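# Fold the napkin diagonally into a flat triangle

## Task

Fold the napkin diagonally, bringing one corner onto the opposite corner so the two match within about a thumb's width (roughly 2 cm). The result must be a low, flat triangle with all three points fully spread out, lying flat on the side away from the fold line, resting entirely on the table, and not touching any arm base or its mounting plates or frame. The moved corner may be set down or allowed to drop into place. The attempt fails if the napkin leaves a gripper while that gripper is moving sideways fast enough to throw it, even if the other gripper catches it. The fold must hold by itself, not because the robot is pinning it. At the end both arms, hands included, should hang free in the air and touch nothing during the final second before the settled scene is judged. A scene that never settles does not count.

## Robot and tools

Robot: two arms, left_arm and right_arm, each ending in a parallel gripper. All positions share one scene frame. The origin sits on the table top midway between the arms. +z is up, +x points forward over the table, and left_arm is mounted on the +y side. The names left and right do not refer to sides of a camera image. Bases may be tilted. Their mounting plates and the single metal frame behind them, which stands on the floor, are fixed obstacles. A "too close" warning counts a plate and its side of the frame as part of that arm.

Gripper geometry: the fingers point along the gripper's +z axis and close along its y axis. end_effector_position is the point between the finger pads, about 1 cm short of the fingertips. Reported hand positions can be slightly wrong, worse at long reach, and motions usually finish a centimetre or more off target, most often too low.

Row format (used by both motion tools): 16 numbers, even when only one arm moves. The first 8 are left_arm: x, y, z in metres, then the quaternion qw, qx, qy, qz (w first), then opening. The next 8 are the same for right_arm. Position and quaternion are absolute targets in the scene frame for end_effector_position and end_effector_quat_wxyz, not offsets. Opening runs from -1 (closed) to +1 (fully open, 0.094 m). To keep an orientation unchanged, repeat one fixed quaternion in every row instead of copying the slightly drifted one from the latest result. To keep an arm still, resend the whole pose from the last result taken before it should stay, with the opening it should keep.

execute_actions(actions): a list of actions run in order. Each action is a table of up to 15 rows; each row lasts one control step (1/30 s), and a short table repeats its final row until 15 steps have passed. An empty list just returns state and images. Each action is rejected for both arms if any target lies more than 0.6 m from that gripper's current position along any of the gripper's own axes. If any action is malformed, or the first fails this check against the last reported state, nothing runs. Each step, the commanded pose is clipped to within 70 mm and 16 degrees of the measured pose; position wins over orientation when both cannot be met. A distant target can take several actions, and after an action the arm only continues toward the last clipped pose, so send the remainder next.

move(target, speed, blocking): target is one 16-number row as above. Each gripper travels in a straight line to its pose; both paths finish together, lasting 0.5 to 10 s (cut off at 10 s). Rotation takes the shorter way. speed is in m/s, 0.002 to 0.5, default 0.25; turning is capped at twice that in rad/s. Paths ignore obstacles and the other arm, grippers lag and may overshoot the speed, especially near full arm extension. Faster contact and targets set deeper past a surface press harder. The opening is sent when the move starts. With blocking=false you get a result after 0.5 s while motion continues; check with wait(0), and call wait or stop before issuing other motion. The extra "move:" line reports the ending (done, off_target, moving, held, fault) and the limits that acted: paced means the pose was clipped, held means a safety check blocked some steps (speed may jump afterward). Distances to the pose are listed per gripper. If only one arm is named, the other finished fine.

wait(seconds): 0 to 10; the arms hold their last commands, and it returns early if a running move finishes. stop(): brakes a running move; braking needs room, and fingers keep moving. zoom_image(camera, region): region is [x0, y0, x1, y1] in pixels of cam_high, cam_low, cam_left_wrist or cam_right_wrist (all 504x504), at most 504 by 504. finished_scene(scene): ends the given scene number permanently after the last command has been held.

Results: the state line shows each gripper's position and quaternion; "Hand target" is the pose the controller currently drives toward. grip_measured is the finger opening on the command scale; the last Joint positions value is the opening in metres, with up to about 1 mm fixed error per gripper. Commanding an opening about 0.03 below grip_measured grips firmly, a smaller gap more lightly. Very thin cloth receives less grip force. Joint torques are raw drive outputs with offsets and noise. "pose unreachable" means the clearance check altered or blocked that arm's command. Action results list step positions, and HELD marks steps that were held back. MOTOR HOT warns from 85 °C; at 100 °C an OVER-TEMPERATURE FAULT drops that arm. FAULT lines mean an arm stopped.

Joint ranges (rad), base to gripper: waist -2.880 to 2.880, shoulder 0.000 to 3.142, elbow 0.000 to 3.019, wrist pitch -1.693 to 1.571, wrist yaw -1.571 to 1.571, wrist roll -2.094 to 2.094. Elbows stop just before straight.

Avoid: letting go of the cloth while moving sideways quickly, collisions or hard pressing between arms, slamming into the table, drops and slips. The simulation runs during thinking, with arms holding their last command. Finish with both grippers lifted clear of the napkin and table.

Each tool is called after ">>>" by a JSON object that holds its "fn" and its "kwargs".

## Session

>>> {"fn": "execute_actions", "kwargs": {"actions": []}}

Scene clock: 0.00 s.
left_arm: end_effector_position=(+0.4665, +0.4757, +0.2517) grip_measured=+1.000 end_effector_quat_wxyz=(+0.376, -0.018, +0.927, +0.001) | right_arm: end_effector_position=(+0.5483, -0.4860, +0.2674) grip_measured=+1.000 end_effector_quat_wxyz=(+0.392, +0.029, +0.919, -0.009)
Joint positions: left_arm=[0.401 0.945 0.685 0.012 0.245 0.381 0.094] | right_arm=[-0.387  0.931  0.704  0.02  -0.234 -0.364  0.094]
Joint velocities: left_arm=[-0.005  0.015  0.002  0.002 -0.066  0.007  0.   ] | right_arm=[ 0.005  0.005 -0.017  0.007  0.051 -0.007  0.   ]
Joint torques (N m, as the arm reports them, + toward a larger angle): no reading
Motor temperatures (°C, as the motors report them): left_arm=[23 21 22 23 22 24] | right_arm=[22 23 21 22 25 23]
Hand target (left_arm): +0.475, +0.481, +0.259; +0.384, -0.017, +0.923, +0.006
Hand target (right_arm): +0.559, -0.493, +0.281; +0.407, +0.027, +0.913, -0.016

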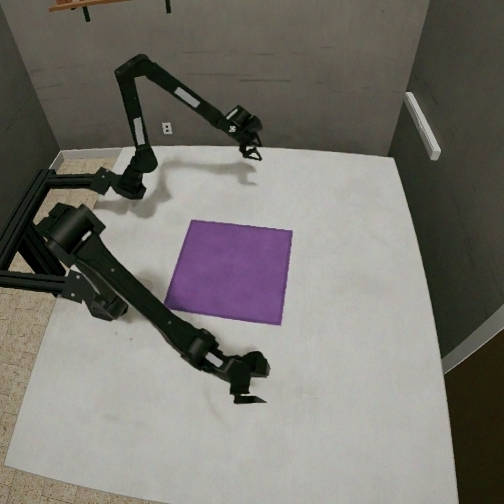

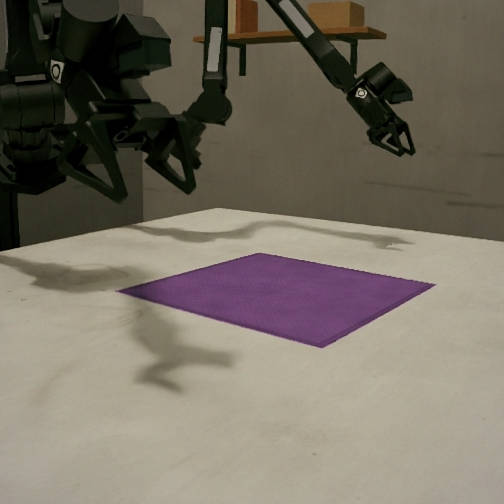

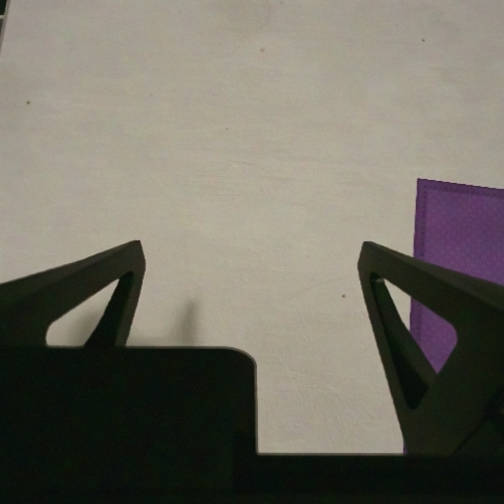

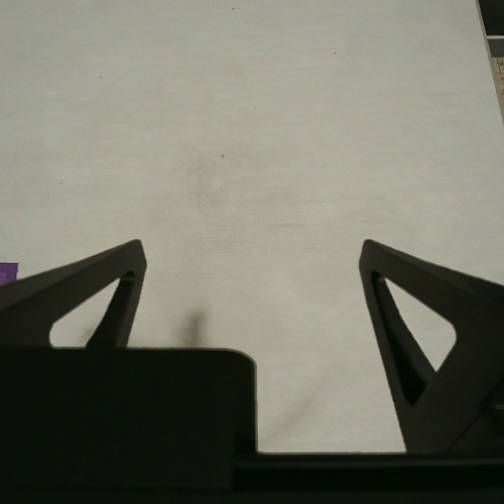

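>>> {"fn": "move", "kwargs": {"target": [0.6,0.24,0.08,0,0,1,0,1,0.3,-0.16,0.08,0,0,1,0,1]}}

Scene clock: 6.47 s.
left_arm: end_effector_position=(+0.5796, +0.2390, +0.0735) grip_measured=+1.000 end_effector_quat_wxyz=(-0.013, +0.012, +1.000, +0.000) | right_arm: end_effector_position=(+0.2981, -0.1581, +0.0711) grip_measured=+1.000 end_effector_quat_wxyz=(-0.004, +0.001, +1.000, +0.003)
Joint positions: left_arm=[-0.173  1.781  1.444 -0.762 -0.398 -0.009  0.094] | right_arm=[ 0.479  1.588  0.437 -0.066  0.518  0.322  0.094]
Joint velocities: left_arm=[-0.015  0.005  0.012 -0.017 -0.007 -0.066  0.   ] | right_arm=[-0.015  0.005 -0.012  0.002 -0.081  0.022  0.   ]
Joint torques (N m, as the arm reports them, + toward a larger angle): left_arm=[ -8.01 -18.83  10.28  -0.37   0.09  -0.25] | right_arm=[ 4.71 -8.37  0.92 -0.93  0.17  0.21]
Motor temperatures (°C, as the motors report them): left_arm=[23 22 23 23 22 24] | right_arm=[22 23 21 22 25 23]
Hand target (left_arm): +0.596, +0.240, +0.082; -0.002, +0.001, +1.000, +0.000
Hand target (right_arm): +0.302, -0.155, +0.074; -0.002, +0.006, +1.000, +0.005
Off the commanded pose (left_arm): 0.021 m, 2 deg.
Off the commanded pose (right_arm): 0.009 m, 1 deg.
move: off_target (left_arm)

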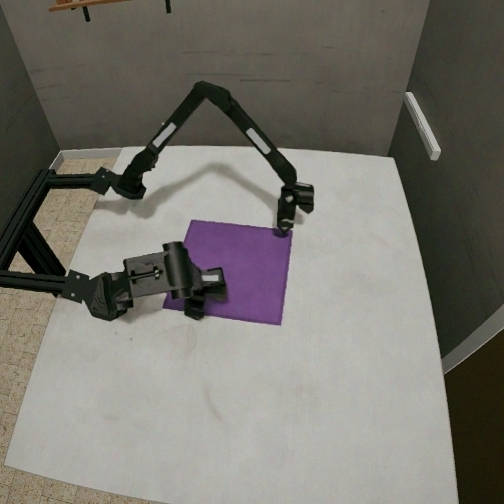

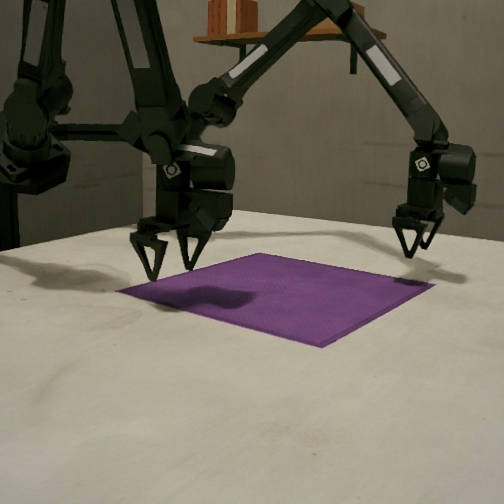

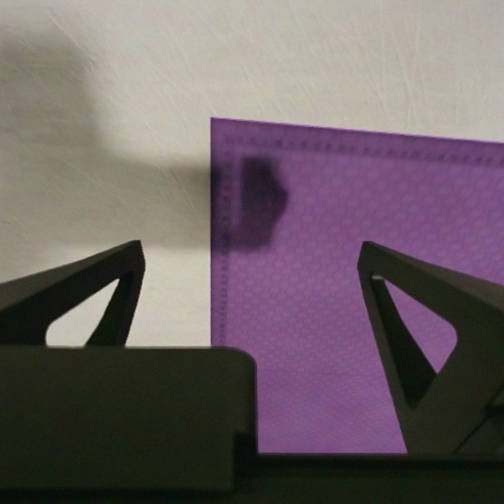

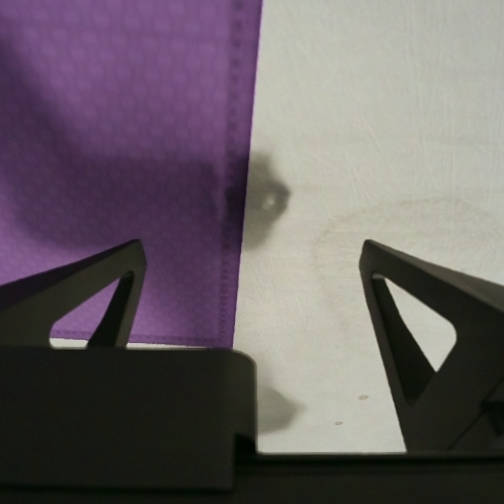

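>>> {"fn": "move", "kwargs": {"target": [0.63,0.25,0.035,0,0.383,0.924,0,0,0.4,-0.5,0.2,0.3,0,0.95,0,1]}}

Scene clock: 16.17 s.
left_arm: end_effector_position=(+0.6133, +0.2416, +0.0372) grip_measured=+0.001 end_effector_quat_wxyz=(-0.008, +0.385, +0.923, -0.006) | right_arm: end_effector_position=(+0.3898, -0.4989, +0.1988) grip_measured=+1.000 end_effector_quat_wxyz=(+0.296, +0.001, +0.955, +0.002)
Joint positions: left_arm=[-0.143  1.899  1.579 -0.762 -0.38   0.789  0.047] | right_arm=[-0.732  0.86   0.462 -0.071 -0.498 -0.61   0.094]
Joint velocities: left_arm=[-0.005 -0.024 -0.032  0.017  0.037 -0.037 -0.001] | right_arm=[-0.005 -0.015 -0.007 -0.007 -0.037 -0.051  0.   ]
Joint torques (N m, as the arm reports them, + toward a larger angle): left_arm=[ -6.9  -18.83  10.21   0.03   0.29   0.01] | right_arm=[ 0.17 -7.4   7.07  0.51 -0.27 -0.16]
Motor temperatures (°C, as the motors report them): left_arm=[23 23 25 23 22 24] | right_arm=[22 23 21 22 25 23]
Hand target (left_arm): +0.629, +0.250, +0.035; +0.000, +0.383, +0.924, +0.000
Hand target (right_arm): +0.399, -0.507, +0.204; +0.301, -0.009, +0.953, -0.004
Off the commanded pose (left_arm): 0.019 m, 1 deg.
Off the commanded pose (right_arm): 0.010 m, 1 deg.
move: off_target (left_arm)

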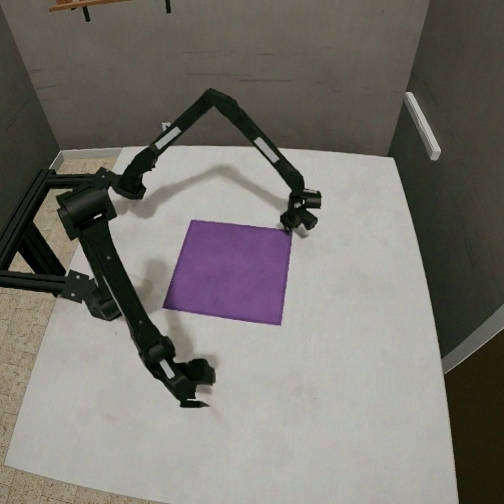

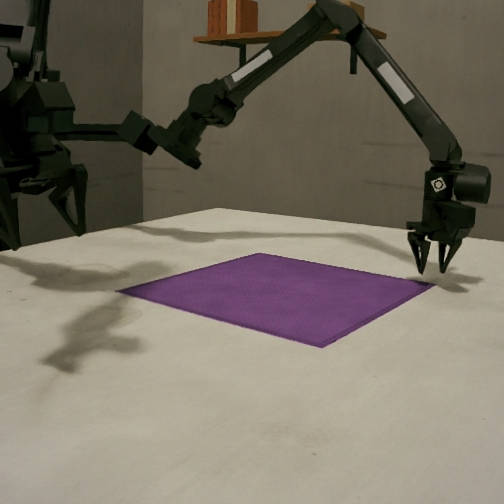

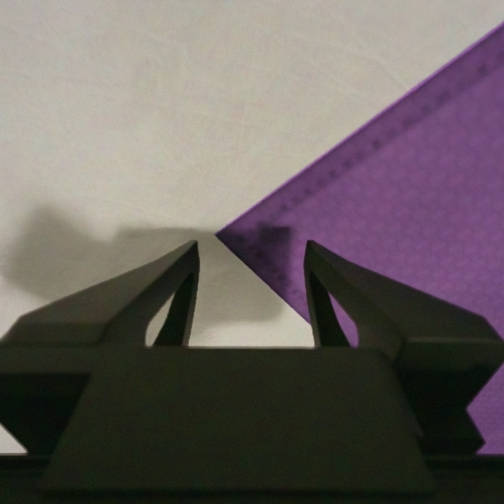

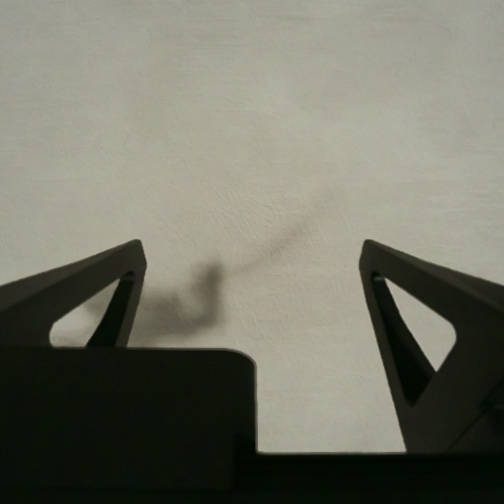

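>>> {"fn": "move", "kwargs": {"target": [0.62,0.261,0.004,0,0.383,0.924,0,0,0.4,-0.5,0.2,0.3,0,0.95,0,1], "speed": 0.05}}

>>> {"fn": "move", "kwargs": {"target": [0.62,0.261,0.002,0,0.383,0.924,0,-1,0.4,-0.5,0.2,0.3,0,0.95,0,1], "speed": 0.05}}

>>> {"fn": "move", "kwargs": {"target": [0.59,0.23,0.08,0,0.383,0.924,0,-1,0.4,-0.5,0.2,0.3,0,0.95,0,1], "speed": 0.1}}

Scene clock: 23.73 s.
left_arm: end_effector_position=(+0.6132, +0.2559, +0.0109) grip_measured=+0.001 end_effector_quat_wxyz=(-0.004, +0.383, +0.924, -0.004) | right_arm: end_effector_position=(+0.3912, -0.4970, +0.1982) grip_measured=+1.000 end_effector_quat_wxyz=(+0.294, -0.001, +0.956, +0.001)
Joint positions: left_arm=[-0.106  1.931  1.579 -0.707 -0.362  0.823  0.047] | right_arm=[-0.721  0.86   0.462 -0.071 -0.486 -0.611  0.094]
Joint velocities: left_arm=[ 0.005 -0.015  0.002 -0.002  0.007 -0.037  0.   ] | right_arm=[-0.005 -0.005  0.002 -0.022  0.022 -0.022  0.   ]
Joint torques (N m, as the arm reports them, + toward a larger angle): left_arm=[ -6.83 -19.     7.9    0.63   0.3   -0.02] | right_arm=[ 1.33 -7.14  6.11  1.34 -0.04  0.2 ]
Motor temperatures (°C, as the motors report them): left_arm=[23 24 25 23 22 24] | right_arm=[22 23 22 22 25 23]
Hand target (left_arm): +0.620, +0.261, +0.004; +0.000, +0.383, +0.924, -0.000
Hand target (right_arm): +0.400, -0.500, +0.200; +0.301, +0.000, +0.954, +0.000
Off the commanded pose (left_arm): 0.011 m, 1 deg.
Off the commanded pose (right_arm): 0.009 m, 1 deg.
move: off_target (left_arm)

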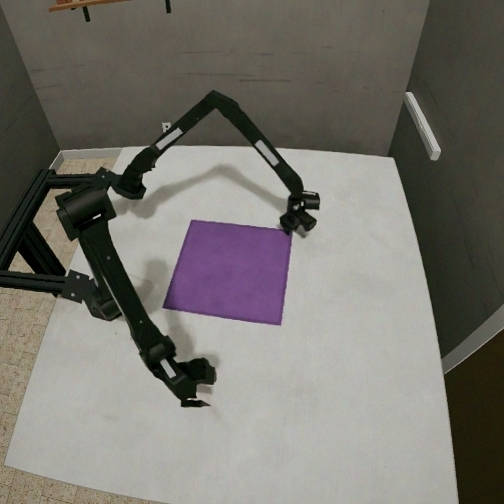

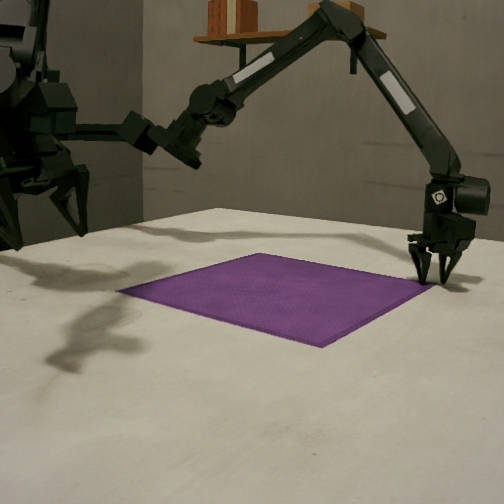

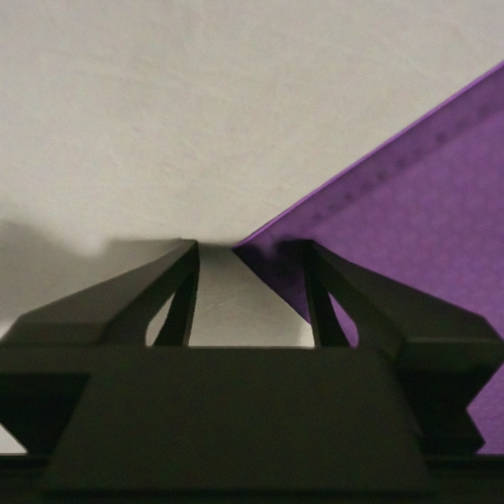

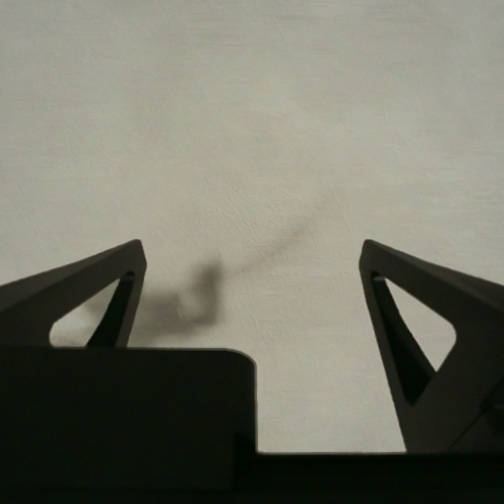

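Scene clock: 24.43 s.
left_arm: end_effector_position=(+0.6138, +0.2558, +0.0118) grip_measured=-0.974 end_effector_quat_wxyz=(-0.003, +0.383, +0.924, -0.004) | right_arm: end_effector_position=(+0.3912, -0.4970, +0.1982) grip_measured=+1.000 end_effector_quat_wxyz=(+0.294, -0.001, +0.956, +0.001)
Joint positions: left_arm=[-0.106  1.93   1.579 -0.707 -0.361  0.825  0.001] | right_arm=[-0.721  0.86   0.462 -0.071 -0.486 -0.611  0.094]
Joint velocities: left_arm=[ 0.015 -0.015  0.012  0.012  0.007 -0.007  0.   ] | right_arm=[-0.015 -0.015 -0.002 -0.022 -0.051  0.022  0.   ]
Joint torques (N m, as the arm reports them, + toward a larger angle): left_arm=[ -5.97 -19.21   8.09   0.95   0.31   0.02] | right_arm=[ 0.69 -6.65  6.11  1.55 -0.07  0.18]
Motor temperatures (°C, as the motors report them): left_arm=[23 24 25 23 22 24] | right_arm=[22 23 22 22 25 23]
Hand target (left_arm): +0.620, +0.261, +0.002; -0.000, +0.383, +0.924, +0.000
Hand target (right_arm): +0.400, -0.500, +0.200; +0.301, -0.000, +0.954, +0.000
Off the commanded pose (left_arm): 0.013 m, 1 deg.
Off the commanded pose (right_arm): 0.009 m, 1 deg.
move: off_target (left_arm)

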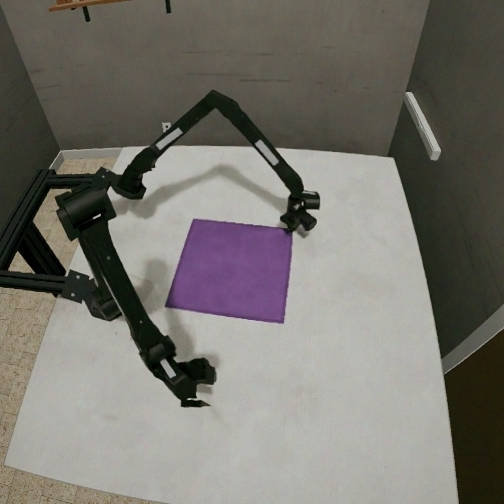

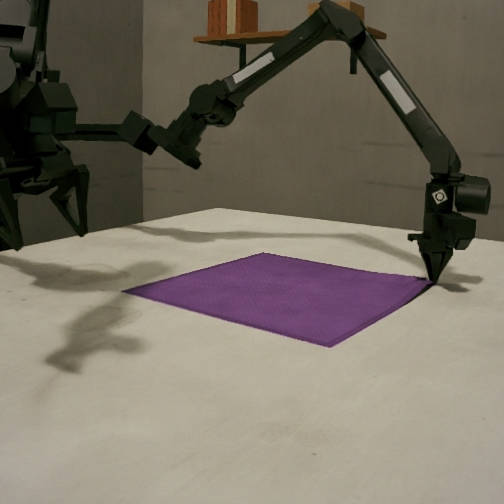

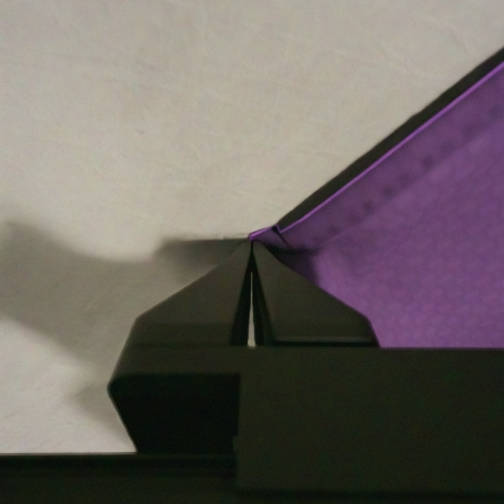

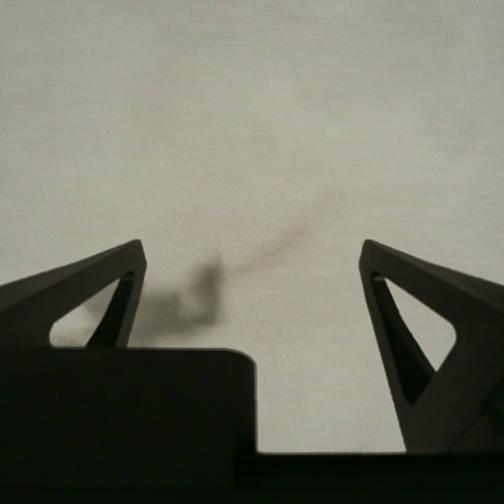

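Scene clock: 25.60 s.
left_arm: end_effector_position=(+0.5970, +0.2327, +0.0786) grip_measured=-0.974 end_effector_quat_wxyz=(+0.006, +0.385, +0.923, +0.004) | right_arm: end_effector_position=(+0.3912, -0.4970, +0.1982) grip_measured=+1.000 end_effector_quat_wxyz=(+0.294, -0.001, +0.956, +0.001)
Joint positions: left_arm=[-0.186  1.791  1.472 -0.743 -0.407  0.762  0.001] | right_arm=[-0.721  0.86   0.462 -0.071 -0.486 -0.611  0.094]
Joint velocities: left_arm=[-0.005 -0.015 -0.022  0.002  0.007  0.022  0.   ] | right_arm=[-0.005  0.005 -0.012 -0.022  0.037 -0.037  0.   ]
Joint torques (N m, as the arm reports them, + toward a larger angle): left_arm=[ -6.83 -19.62   5.91  -0.23   0.19  -0.22] | right_arm=[ 0.98 -7.77  6.21  1.33 -0.08  0.19]
Motor temperatures (°C, as the motors report them): left_arm=[23 24 25 23 22 24] | right_arm=[22 23 22 22 25 23]
Hand target (left_arm): +0.590, +0.230, +0.080; -0.001, +0.383, +0.924, +0.001
Hand target (right_arm): +0.400, -0.500, +0.200; +0.301, -0.000, +0.954, +0.000
Off the commanded pose (left_arm): 0.008 m, 1 deg.
Off the commanded pose (right_arm): 0.009 m, 1 deg.
move: done

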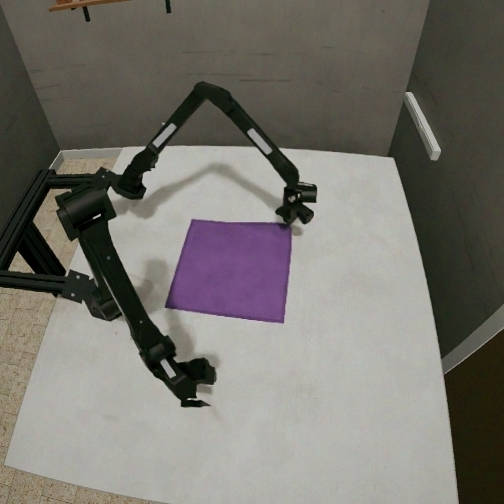

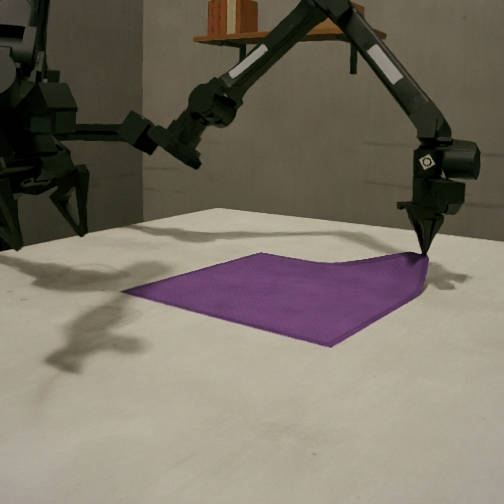

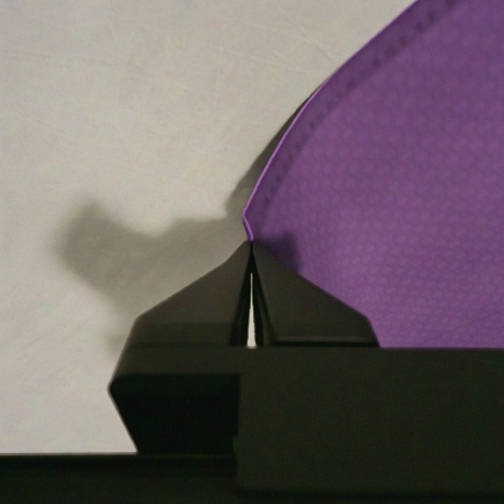

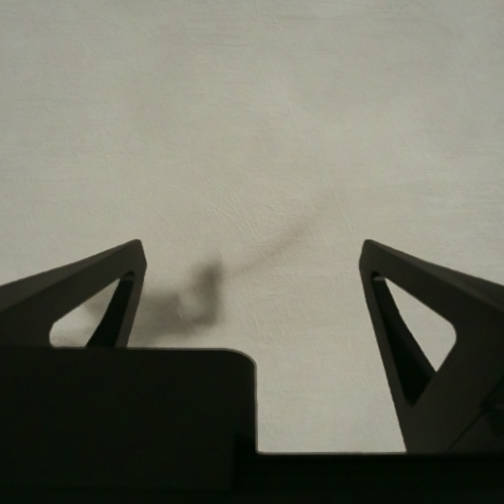

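Grasped. Carry across.

>>> {"fn": "move", "kwargs": {"target": [0.42,0.07,0.22,0,0.383,0.924,0,-1,0.3,-0.65,0.15,0.28,0.36,0.88,-0.11,1], "speed": 0.15}}

>>> {"fn": "move", "kwargs": {"target": [0.24,-0.095,0.09,0,0.383,0.924,0,-1,0.3,-0.65,0.15,0.28,0.36,0.88,-0.11,1], "speed": 0.15}}

Scene clock: 35.87 s.
left_arm: end_effector_position=(+0.4243, +0.0694, +0.2184) grip_measured=-0.974 end_effector_quat_wxyz=(+0.001, +0.388, +0.922, +0.003) | right_arm: end_effector_position=(+0.2955, -0.6351, +0.1422) grip_measured=+1.000 end_effector_quat_wxyz=(+0.268, +0.356, +0.890, -0.100)
Joint positions: left_arm=[-0.677  1.555  1.119 -0.891 -0.593  0.243  0.001] | right_arm=[-1.047  1.181  0.468  0.315 -0.396 -0.058  0.094]
Joint velocities: left_arm=[-0.005  0.015 -0.007  0.012  0.037 -0.022  0.   ] | right_arm=[ 0.015 -0.015 -0.002 -0.007 -0.022 -0.037  0.   ]
Joint torques (N m, as the arm reports them, + toward a larger angle): left_arm=[ -8.51 -13.19   5.98  -0.55   0.12  -0.23] | right_arm=[-1.74 -8.52  5.17  1.93  0.1   0.17]
Motor temperatures (°C, as the motors report them): left_arm=[23 24 24 23 22 24] | right_arm=[22 23 22 22 25 23]
Hand target (left_arm): +0.420, +0.073, +0.221; -0.002, +0.384, +0.923, +0.005
Hand target (right_arm): +0.301, -0.652, +0.148; +0.281, +0.359, +0.883, -0.112
Off the commanded pose (left_arm): 0.005 m, 1 deg.
Off the commanded pose (right_arm): 0.017 m, 2 deg.
move: off_target (right_arm)

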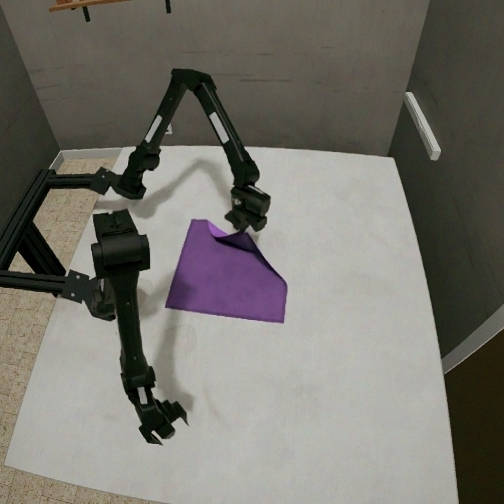

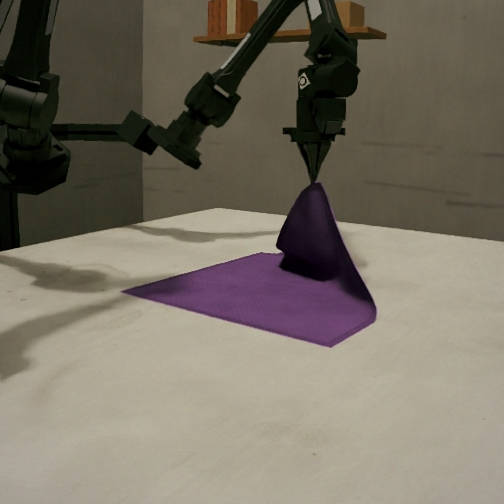

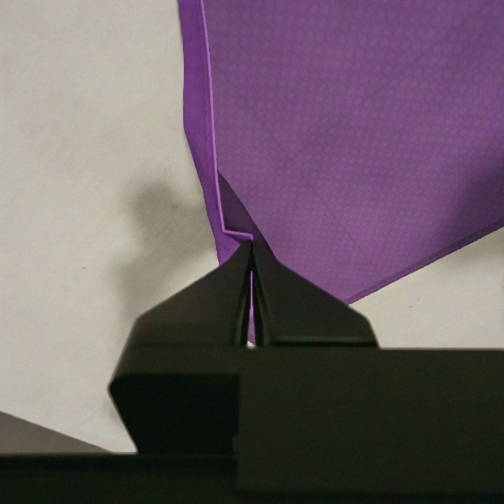

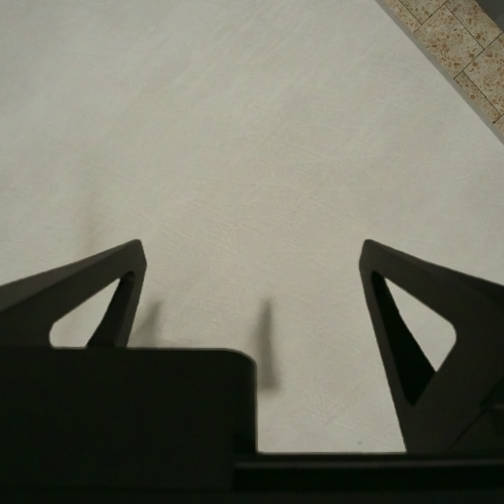

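Scene clock: 38.13 s.
left_arm: end_effector_position=(+0.2311, -0.0814, +0.0870) grip_measured=-0.974 end_effector_quat_wxyz=(-0.013, +0.397, +0.918, +0.009) | right_arm: end_effector_position=(+0.2955, -0.6351, +0.1422) grip_measured=+1.000 end_effector_quat_wxyz=(+0.268, +0.358, +0.889, -0.099)
Joint positions: left_arm=[-0.951  2.051  0.989 -0.496 -0.629 -0.093  0.001] | right_arm=[-1.047  1.181  0.468  0.315 -0.396 -0.054  0.094]
Joint velocities: left_arm=[-0.015  0.005  0.007 -0.007  0.066  0.007 -0.   ] | right_arm=[-0.005  0.005  0.002 -0.007 -0.051  0.051  0.   ]
Joint torques (N m, as the arm reports them, + toward a larger angle): left_arm=[-10.56 -12.51   5.48   0.79   0.12  -0.27] | right_arm=[ -2.34 -10.16   4.63   1.47   0.01   0.18]
Motor temperatures (°C, as the motors report them): left_arm=[23 24 24 23 22 24] | right_arm=[22 23 22 22 25 23]
Hand target (left_arm): +0.239, -0.091, +0.091; -0.001, +0.383, +0.924, +0.003
Hand target (right_arm): +0.300, -0.650, +0.151; +0.281, +0.361, +0.883, -0.110
Off the commanded pose (left_arm): 0.017 m, 3 deg.
Off the commanded pose (right_arm): 0.017 m, 2 deg.
move: off_target (left_arm, right_arm)

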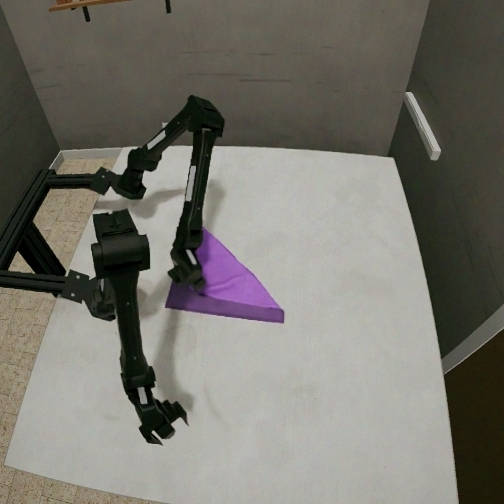

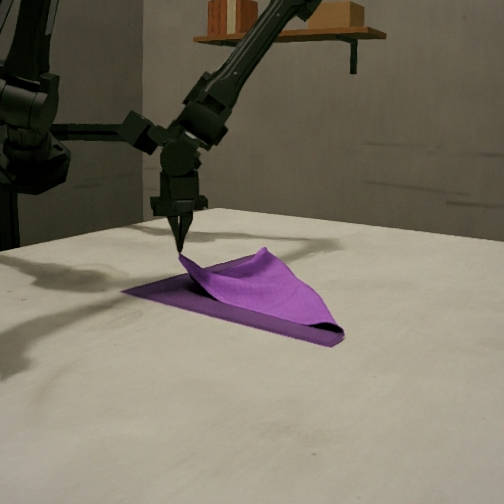

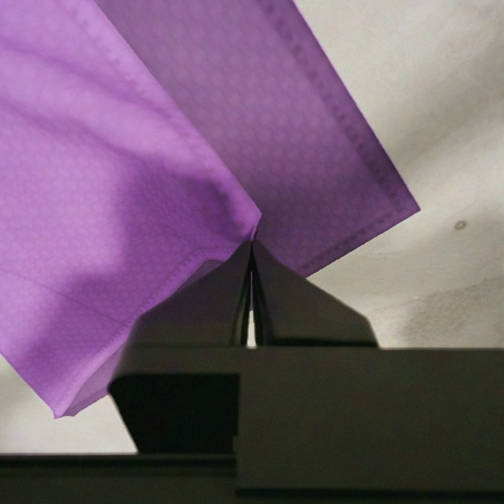

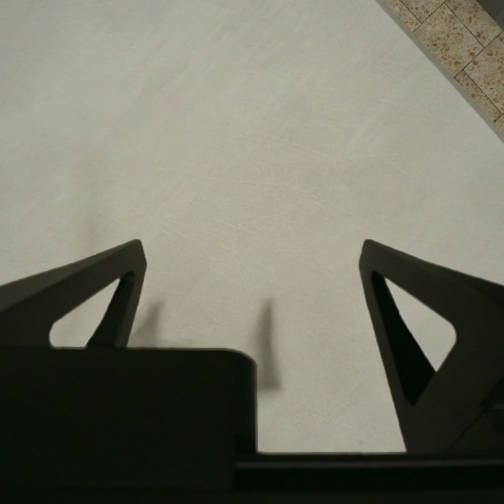

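>>> {"fn": "move", "kwargs": {"target": [0.18,-0.148,0.035,0,0.383,0.924,0,-1,0.3,-0.65,0.15,0.28,0.36,0.88,-0.11,1], "speed": 0.1}}

Scene clock: 42.53 s.
left_arm: end_effector_position=(+0.1743, -0.1329, +0.0327) grip_measured=-0.974 end_effector_quat_wxyz=(-0.012, +0.394, +0.919, +0.009) | right_arm: end_effector_position=(+0.2955, -0.6351, +0.1422) grip_measured=+1.000 end_effector_quat_wxyz=(+0.268, +0.358, +0.889, -0.099)
Joint positions: left_arm=[-1.017  2.29   1.076 -0.39  -0.629 -0.179  0.001] | right_arm=[-1.047  1.181  0.468  0.315 -0.396 -0.053  0.094]
Joint velocities: left_arm=[ 0.015  0.005 -0.007  0.007  0.007 -0.066  0.   ] | right_arm=[ 0.005 -0.005 -0.027  0.007 -0.022 -0.022  0.   ]
Joint torques (N m, as the arm reports them, + toward a larger angle): left_arm=[-11.9  -12.89   4.98   0.49   0.15  -0.26] | right_arm=[ -2.42 -10.01   4.73   1.44   0.03   0.17]
Motor temperatures (°C, as the motors report them): left_arm=[24 24 24 23 22 24] | right_arm=[22 23 22 22 25 23]
Hand target (left_arm): +0.180, -0.147, +0.035; +0.000, +0.383, +0.924, +0.001
Hand target (right_arm): +0.300, -0.650, +0.151; +0.281, +0.361, +0.883, -0.110
Off the commanded pose (left_arm): 0.016 m, 2 deg.
Off the commanded pose (right_arm): 0.017 m, 2 deg.
move: off_target (left_arm, right_arm)

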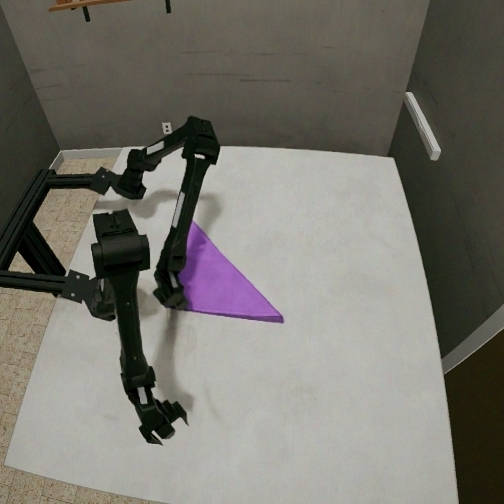

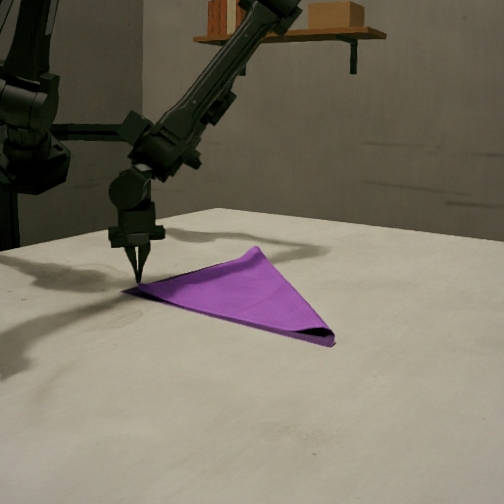

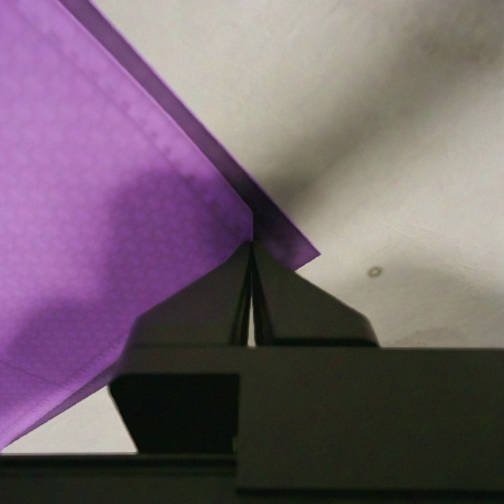

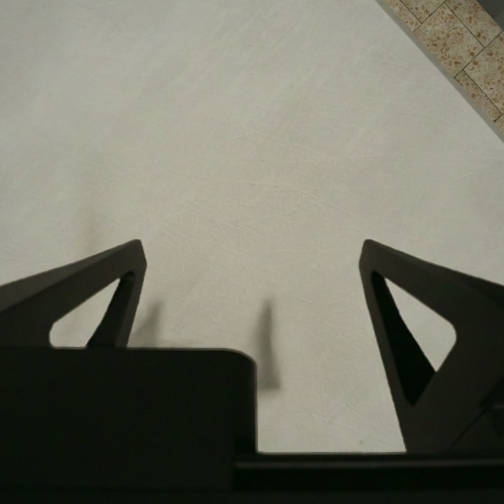

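>>> {"fn": "move", "kwargs": {"target": [0.163,-0.157,0.035,0,0.383,0.924,0,-1,0.3,-0.65,0.15,0.28,0.36,0.88,-0.11,1], "speed": 0.04}}

>>> {"fn": "execute_actions", "kwargs": {"actions": [[[0.163,-0.157,0.035,0,0.383,0.924,0,0,0.3,-0.65,0.15,0.28,0.36,0.88,-0.11,1]]]}}

>>> {"fn": "move", "kwargs": {"target": [0.175,-0.15,0.11,0,0.383,0.924,0,0,0.3,-0.65,0.15,0.28,0.36,0.88,-0.11,1], "speed": 0.1}}

Scene clock: 51.10 s.
left_arm: end_effector_position=(+0.1608, -0.1438, +0.0344) grip_measured=-0.974 end_effector_quat_wxyz=(-0.008, +0.391, +0.920, +0.007) | right_arm: end_effector_position=(+0.2955, -0.6351, +0.1422) grip_measured=+1.000 end_effector_quat_wxyz=(+0.268, +0.358, +0.889, -0.099)
Joint positions: left_arm=[-1.051  2.314  1.087 -0.39  -0.629 -0.22   0.001] | right_arm=[-1.047  1.181  0.468  0.315 -0.396 -0.053  0.094]
Joint velocities: left_arm=[-0.005 -0.005 -0.002  0.007 -0.007 -0.007  0.001] | right_arm=[ 0.005 -0.015  0.002 -0.002 -0.022  0.007  0.   ]
Joint torques (N m, as the arm reports them, + toward a larger angle): left_arm=[-11.92 -12.76   5.15   0.43   0.19  -0.27] | right_arm=[ -2.16 -10.18   4.66   1.47   0.01   0.16]
Motor temperatures (°C, as the motors report them): left_arm=[24 24 24 23 22 24] | right_arm=[22 24 22 22 25 23]
Hand target (left_arm): +0.163, -0.157, +0.035; +0.000, +0.383, +0.924, +0.000
Hand target (right_arm): +0.300, -0.650, +0.151; +0.281, +0.361, +0.883, -0.110
Off the commanded pose (left_arm): 0.013 m, 2 deg.
Off the commanded pose (right_arm): 0.017 m, 2 deg.
move: off_target (left_arm, right_arm)

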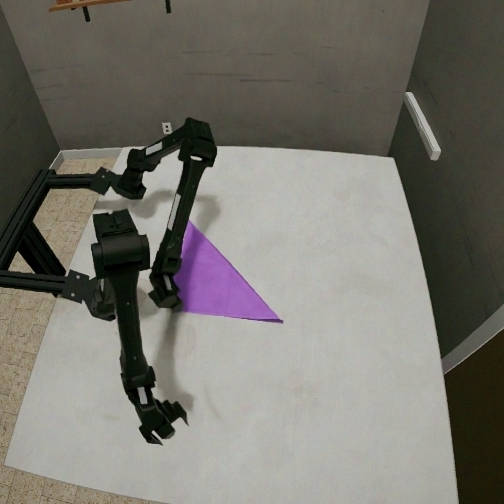

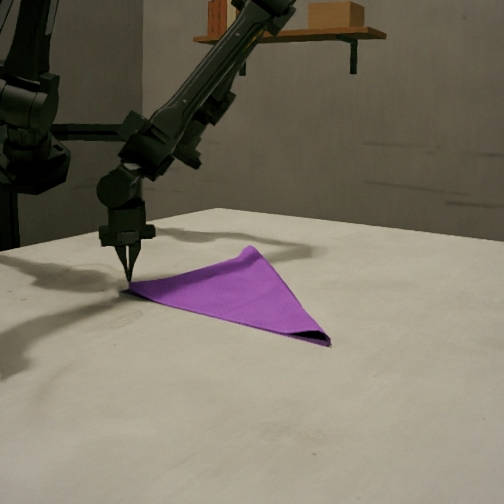

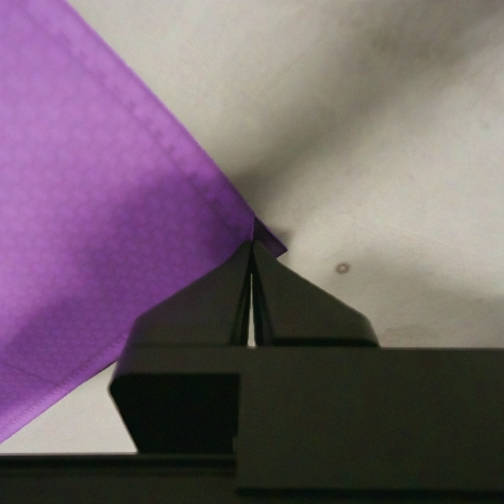

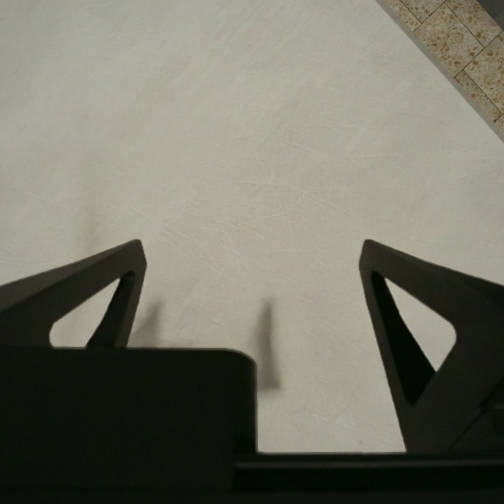

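Scene clock: 51.60 s.
left_arm: end_effector_position=(+0.1608, -0.1438, +0.0344) grip_measured=-0.001 end_effector_quat_wxyz=(-0.008, +0.391, +0.921, +0.007) | right_arm: end_effector_position=(+0.2955, -0.6351, +0.1422) grip_measured=+1.000 end_effector_quat_wxyz=(+0.268, +0.358, +0.889, -0.099)
Joint positions: left_arm=[-1.051  2.314  1.087 -0.39  -0.629 -0.222  0.047] | right_arm=[-1.047  1.181  0.468  0.315 -0.396 -0.053  0.094]
Joint velocities: left_arm=[ 0.005 -0.015  0.002 -0.002 -0.022 -0.022  0.   ] | right_arm=[ 0.015 -0.005  0.007 -0.007 -0.051 -0.022  0.   ]
Joint torques (N m, as the arm reports them, + toward a larger angle): left_arm=[-11.83 -13.39   5.36   0.25   0.2   -0.27] | right_arm=[-1.95 -9.86  4.73  1.35  0.03  0.14]
Motor temperatures (°C, as the motors report them): left_arm=[24 24 24 23 22 24] | right_arm=[22 24 22 22 25 23]
Hand target (left_arm): +0.163, -0.157, +0.035; +0.000, +0.383, +0.924, +0.000
Hand target (right_arm): +0.300, -0.650, +0.151; +0.281, +0.361, +0.883, -0.110
Off the commanded pose (left_arm): 0.013 m, 2 deg.
Off the commanded pose (right_arm): 0.017 m, 2 deg.
Step readings (end_effector_position):
0: left_arm (+0.1608, -0.1438, +0.0344) | right_arm (+0.2955, -0.6351, +0.1422)
1: left_arm (+0.1608, -0.1438, +0.0344) | right_arm (+0.2955, -0.6351, +0.1422)
2: left_arm (+0.1608, -0.1438, +0.0344) | right_arm (+0.2955, -0.6351, +0.1422)
4: left_arm (+0.1608, -0.1438, +0.0344) | right_arm (+0.2955, -0.6351, +0.1422)
8: left_arm (+0.1608, -0.1438, +0.0344) | right_arm (+0.2955, -0.6351, +0.1422)
15: end_effector_position above

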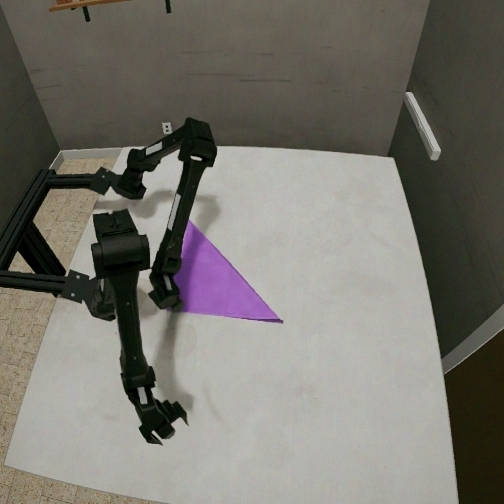

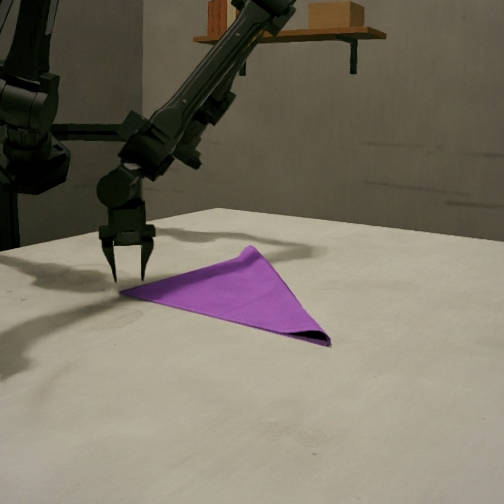

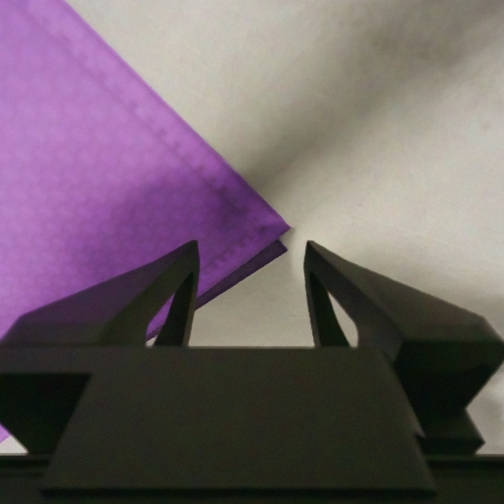

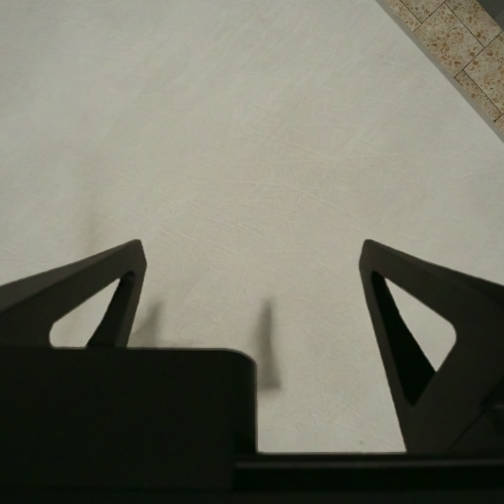

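Scene clock: 52.73 s.
left_arm: end_effector_position=(+0.1769, -0.1485, +0.1054) grip_measured=-0.001 end_effector_quat_wxyz=(+0.001, +0.385, +0.923, +0.002) | right_arm: end_effector_position=(+0.2955, -0.6351, +0.1422) grip_measured=+1.000 end_effector_quat_wxyz=(+0.268, +0.358, +0.889, -0.099)
Joint positions: left_arm=[-1.122  2.17   1.087 -0.561 -0.628 -0.306  0.047] | right_arm=[-1.047  1.181  0.468  0.315 -0.396 -0.053  0.094]
Joint velocities: left_arm=[-0.005 -0.005  0.022  0.002 -0.022  0.022 -0.   ] | right_arm=[-0.005 -0.005 -0.017  0.017 -0.066  0.007  0.   ]
Joint torques (N m, as the arm reports them, + toward a larger angle): left_arm=[-12.59 -13.98   5.08  -0.29   0.24  -0.25] | right_arm=[ -1.77 -10.01   4.74   1.58   0.01   0.16]
Motor temperatures (°C, as the motors report them): left_arm=[24 24 24 23 22 24] | right_arm=[22 24 22 22 25 23]
Hand target (left_arm): +0.176, -0.150, +0.110; +0.000, +0.383, +0.924, +0.001
Hand target (right_arm): +0.300, -0.650, +0.151; +0.281, +0.361, +0.883, -0.110
Off the commanded pose (left_arm): 0.005 m, 0 deg.
Off the commanded pose (right_arm): 0.017 m, 2 deg.
move: off_target (right_arm)

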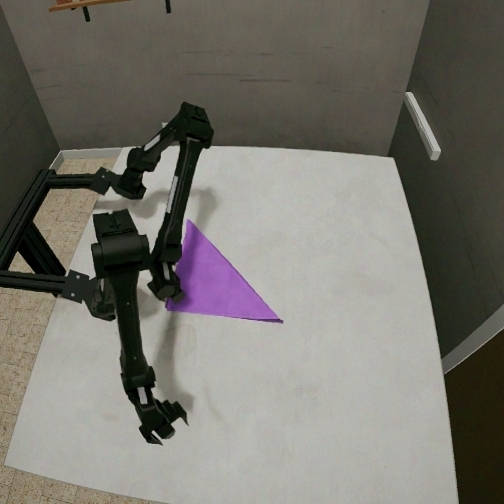

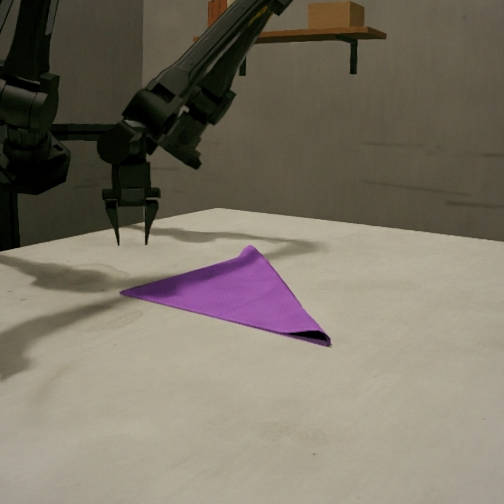

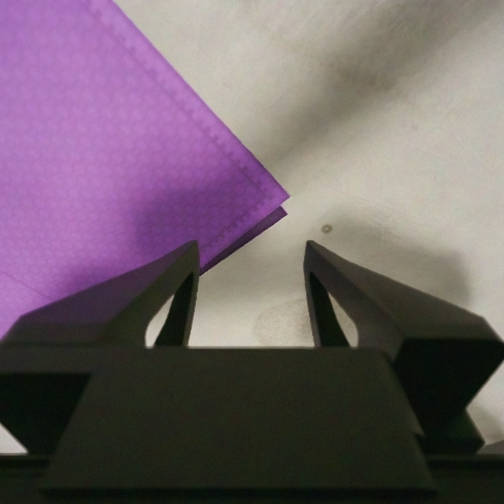

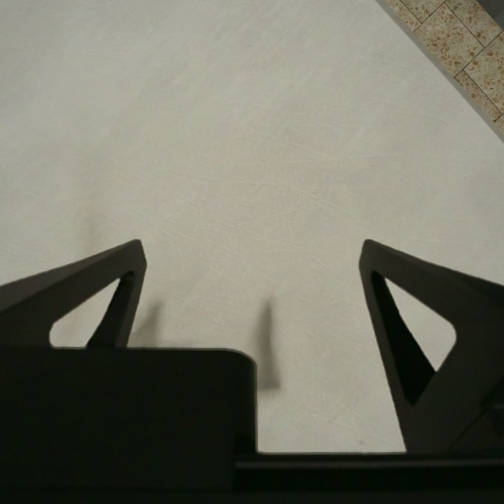

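>>> {"fn": "finished_scene", "kwargs": {"scene": 1}}

The scene is finished: the task was done.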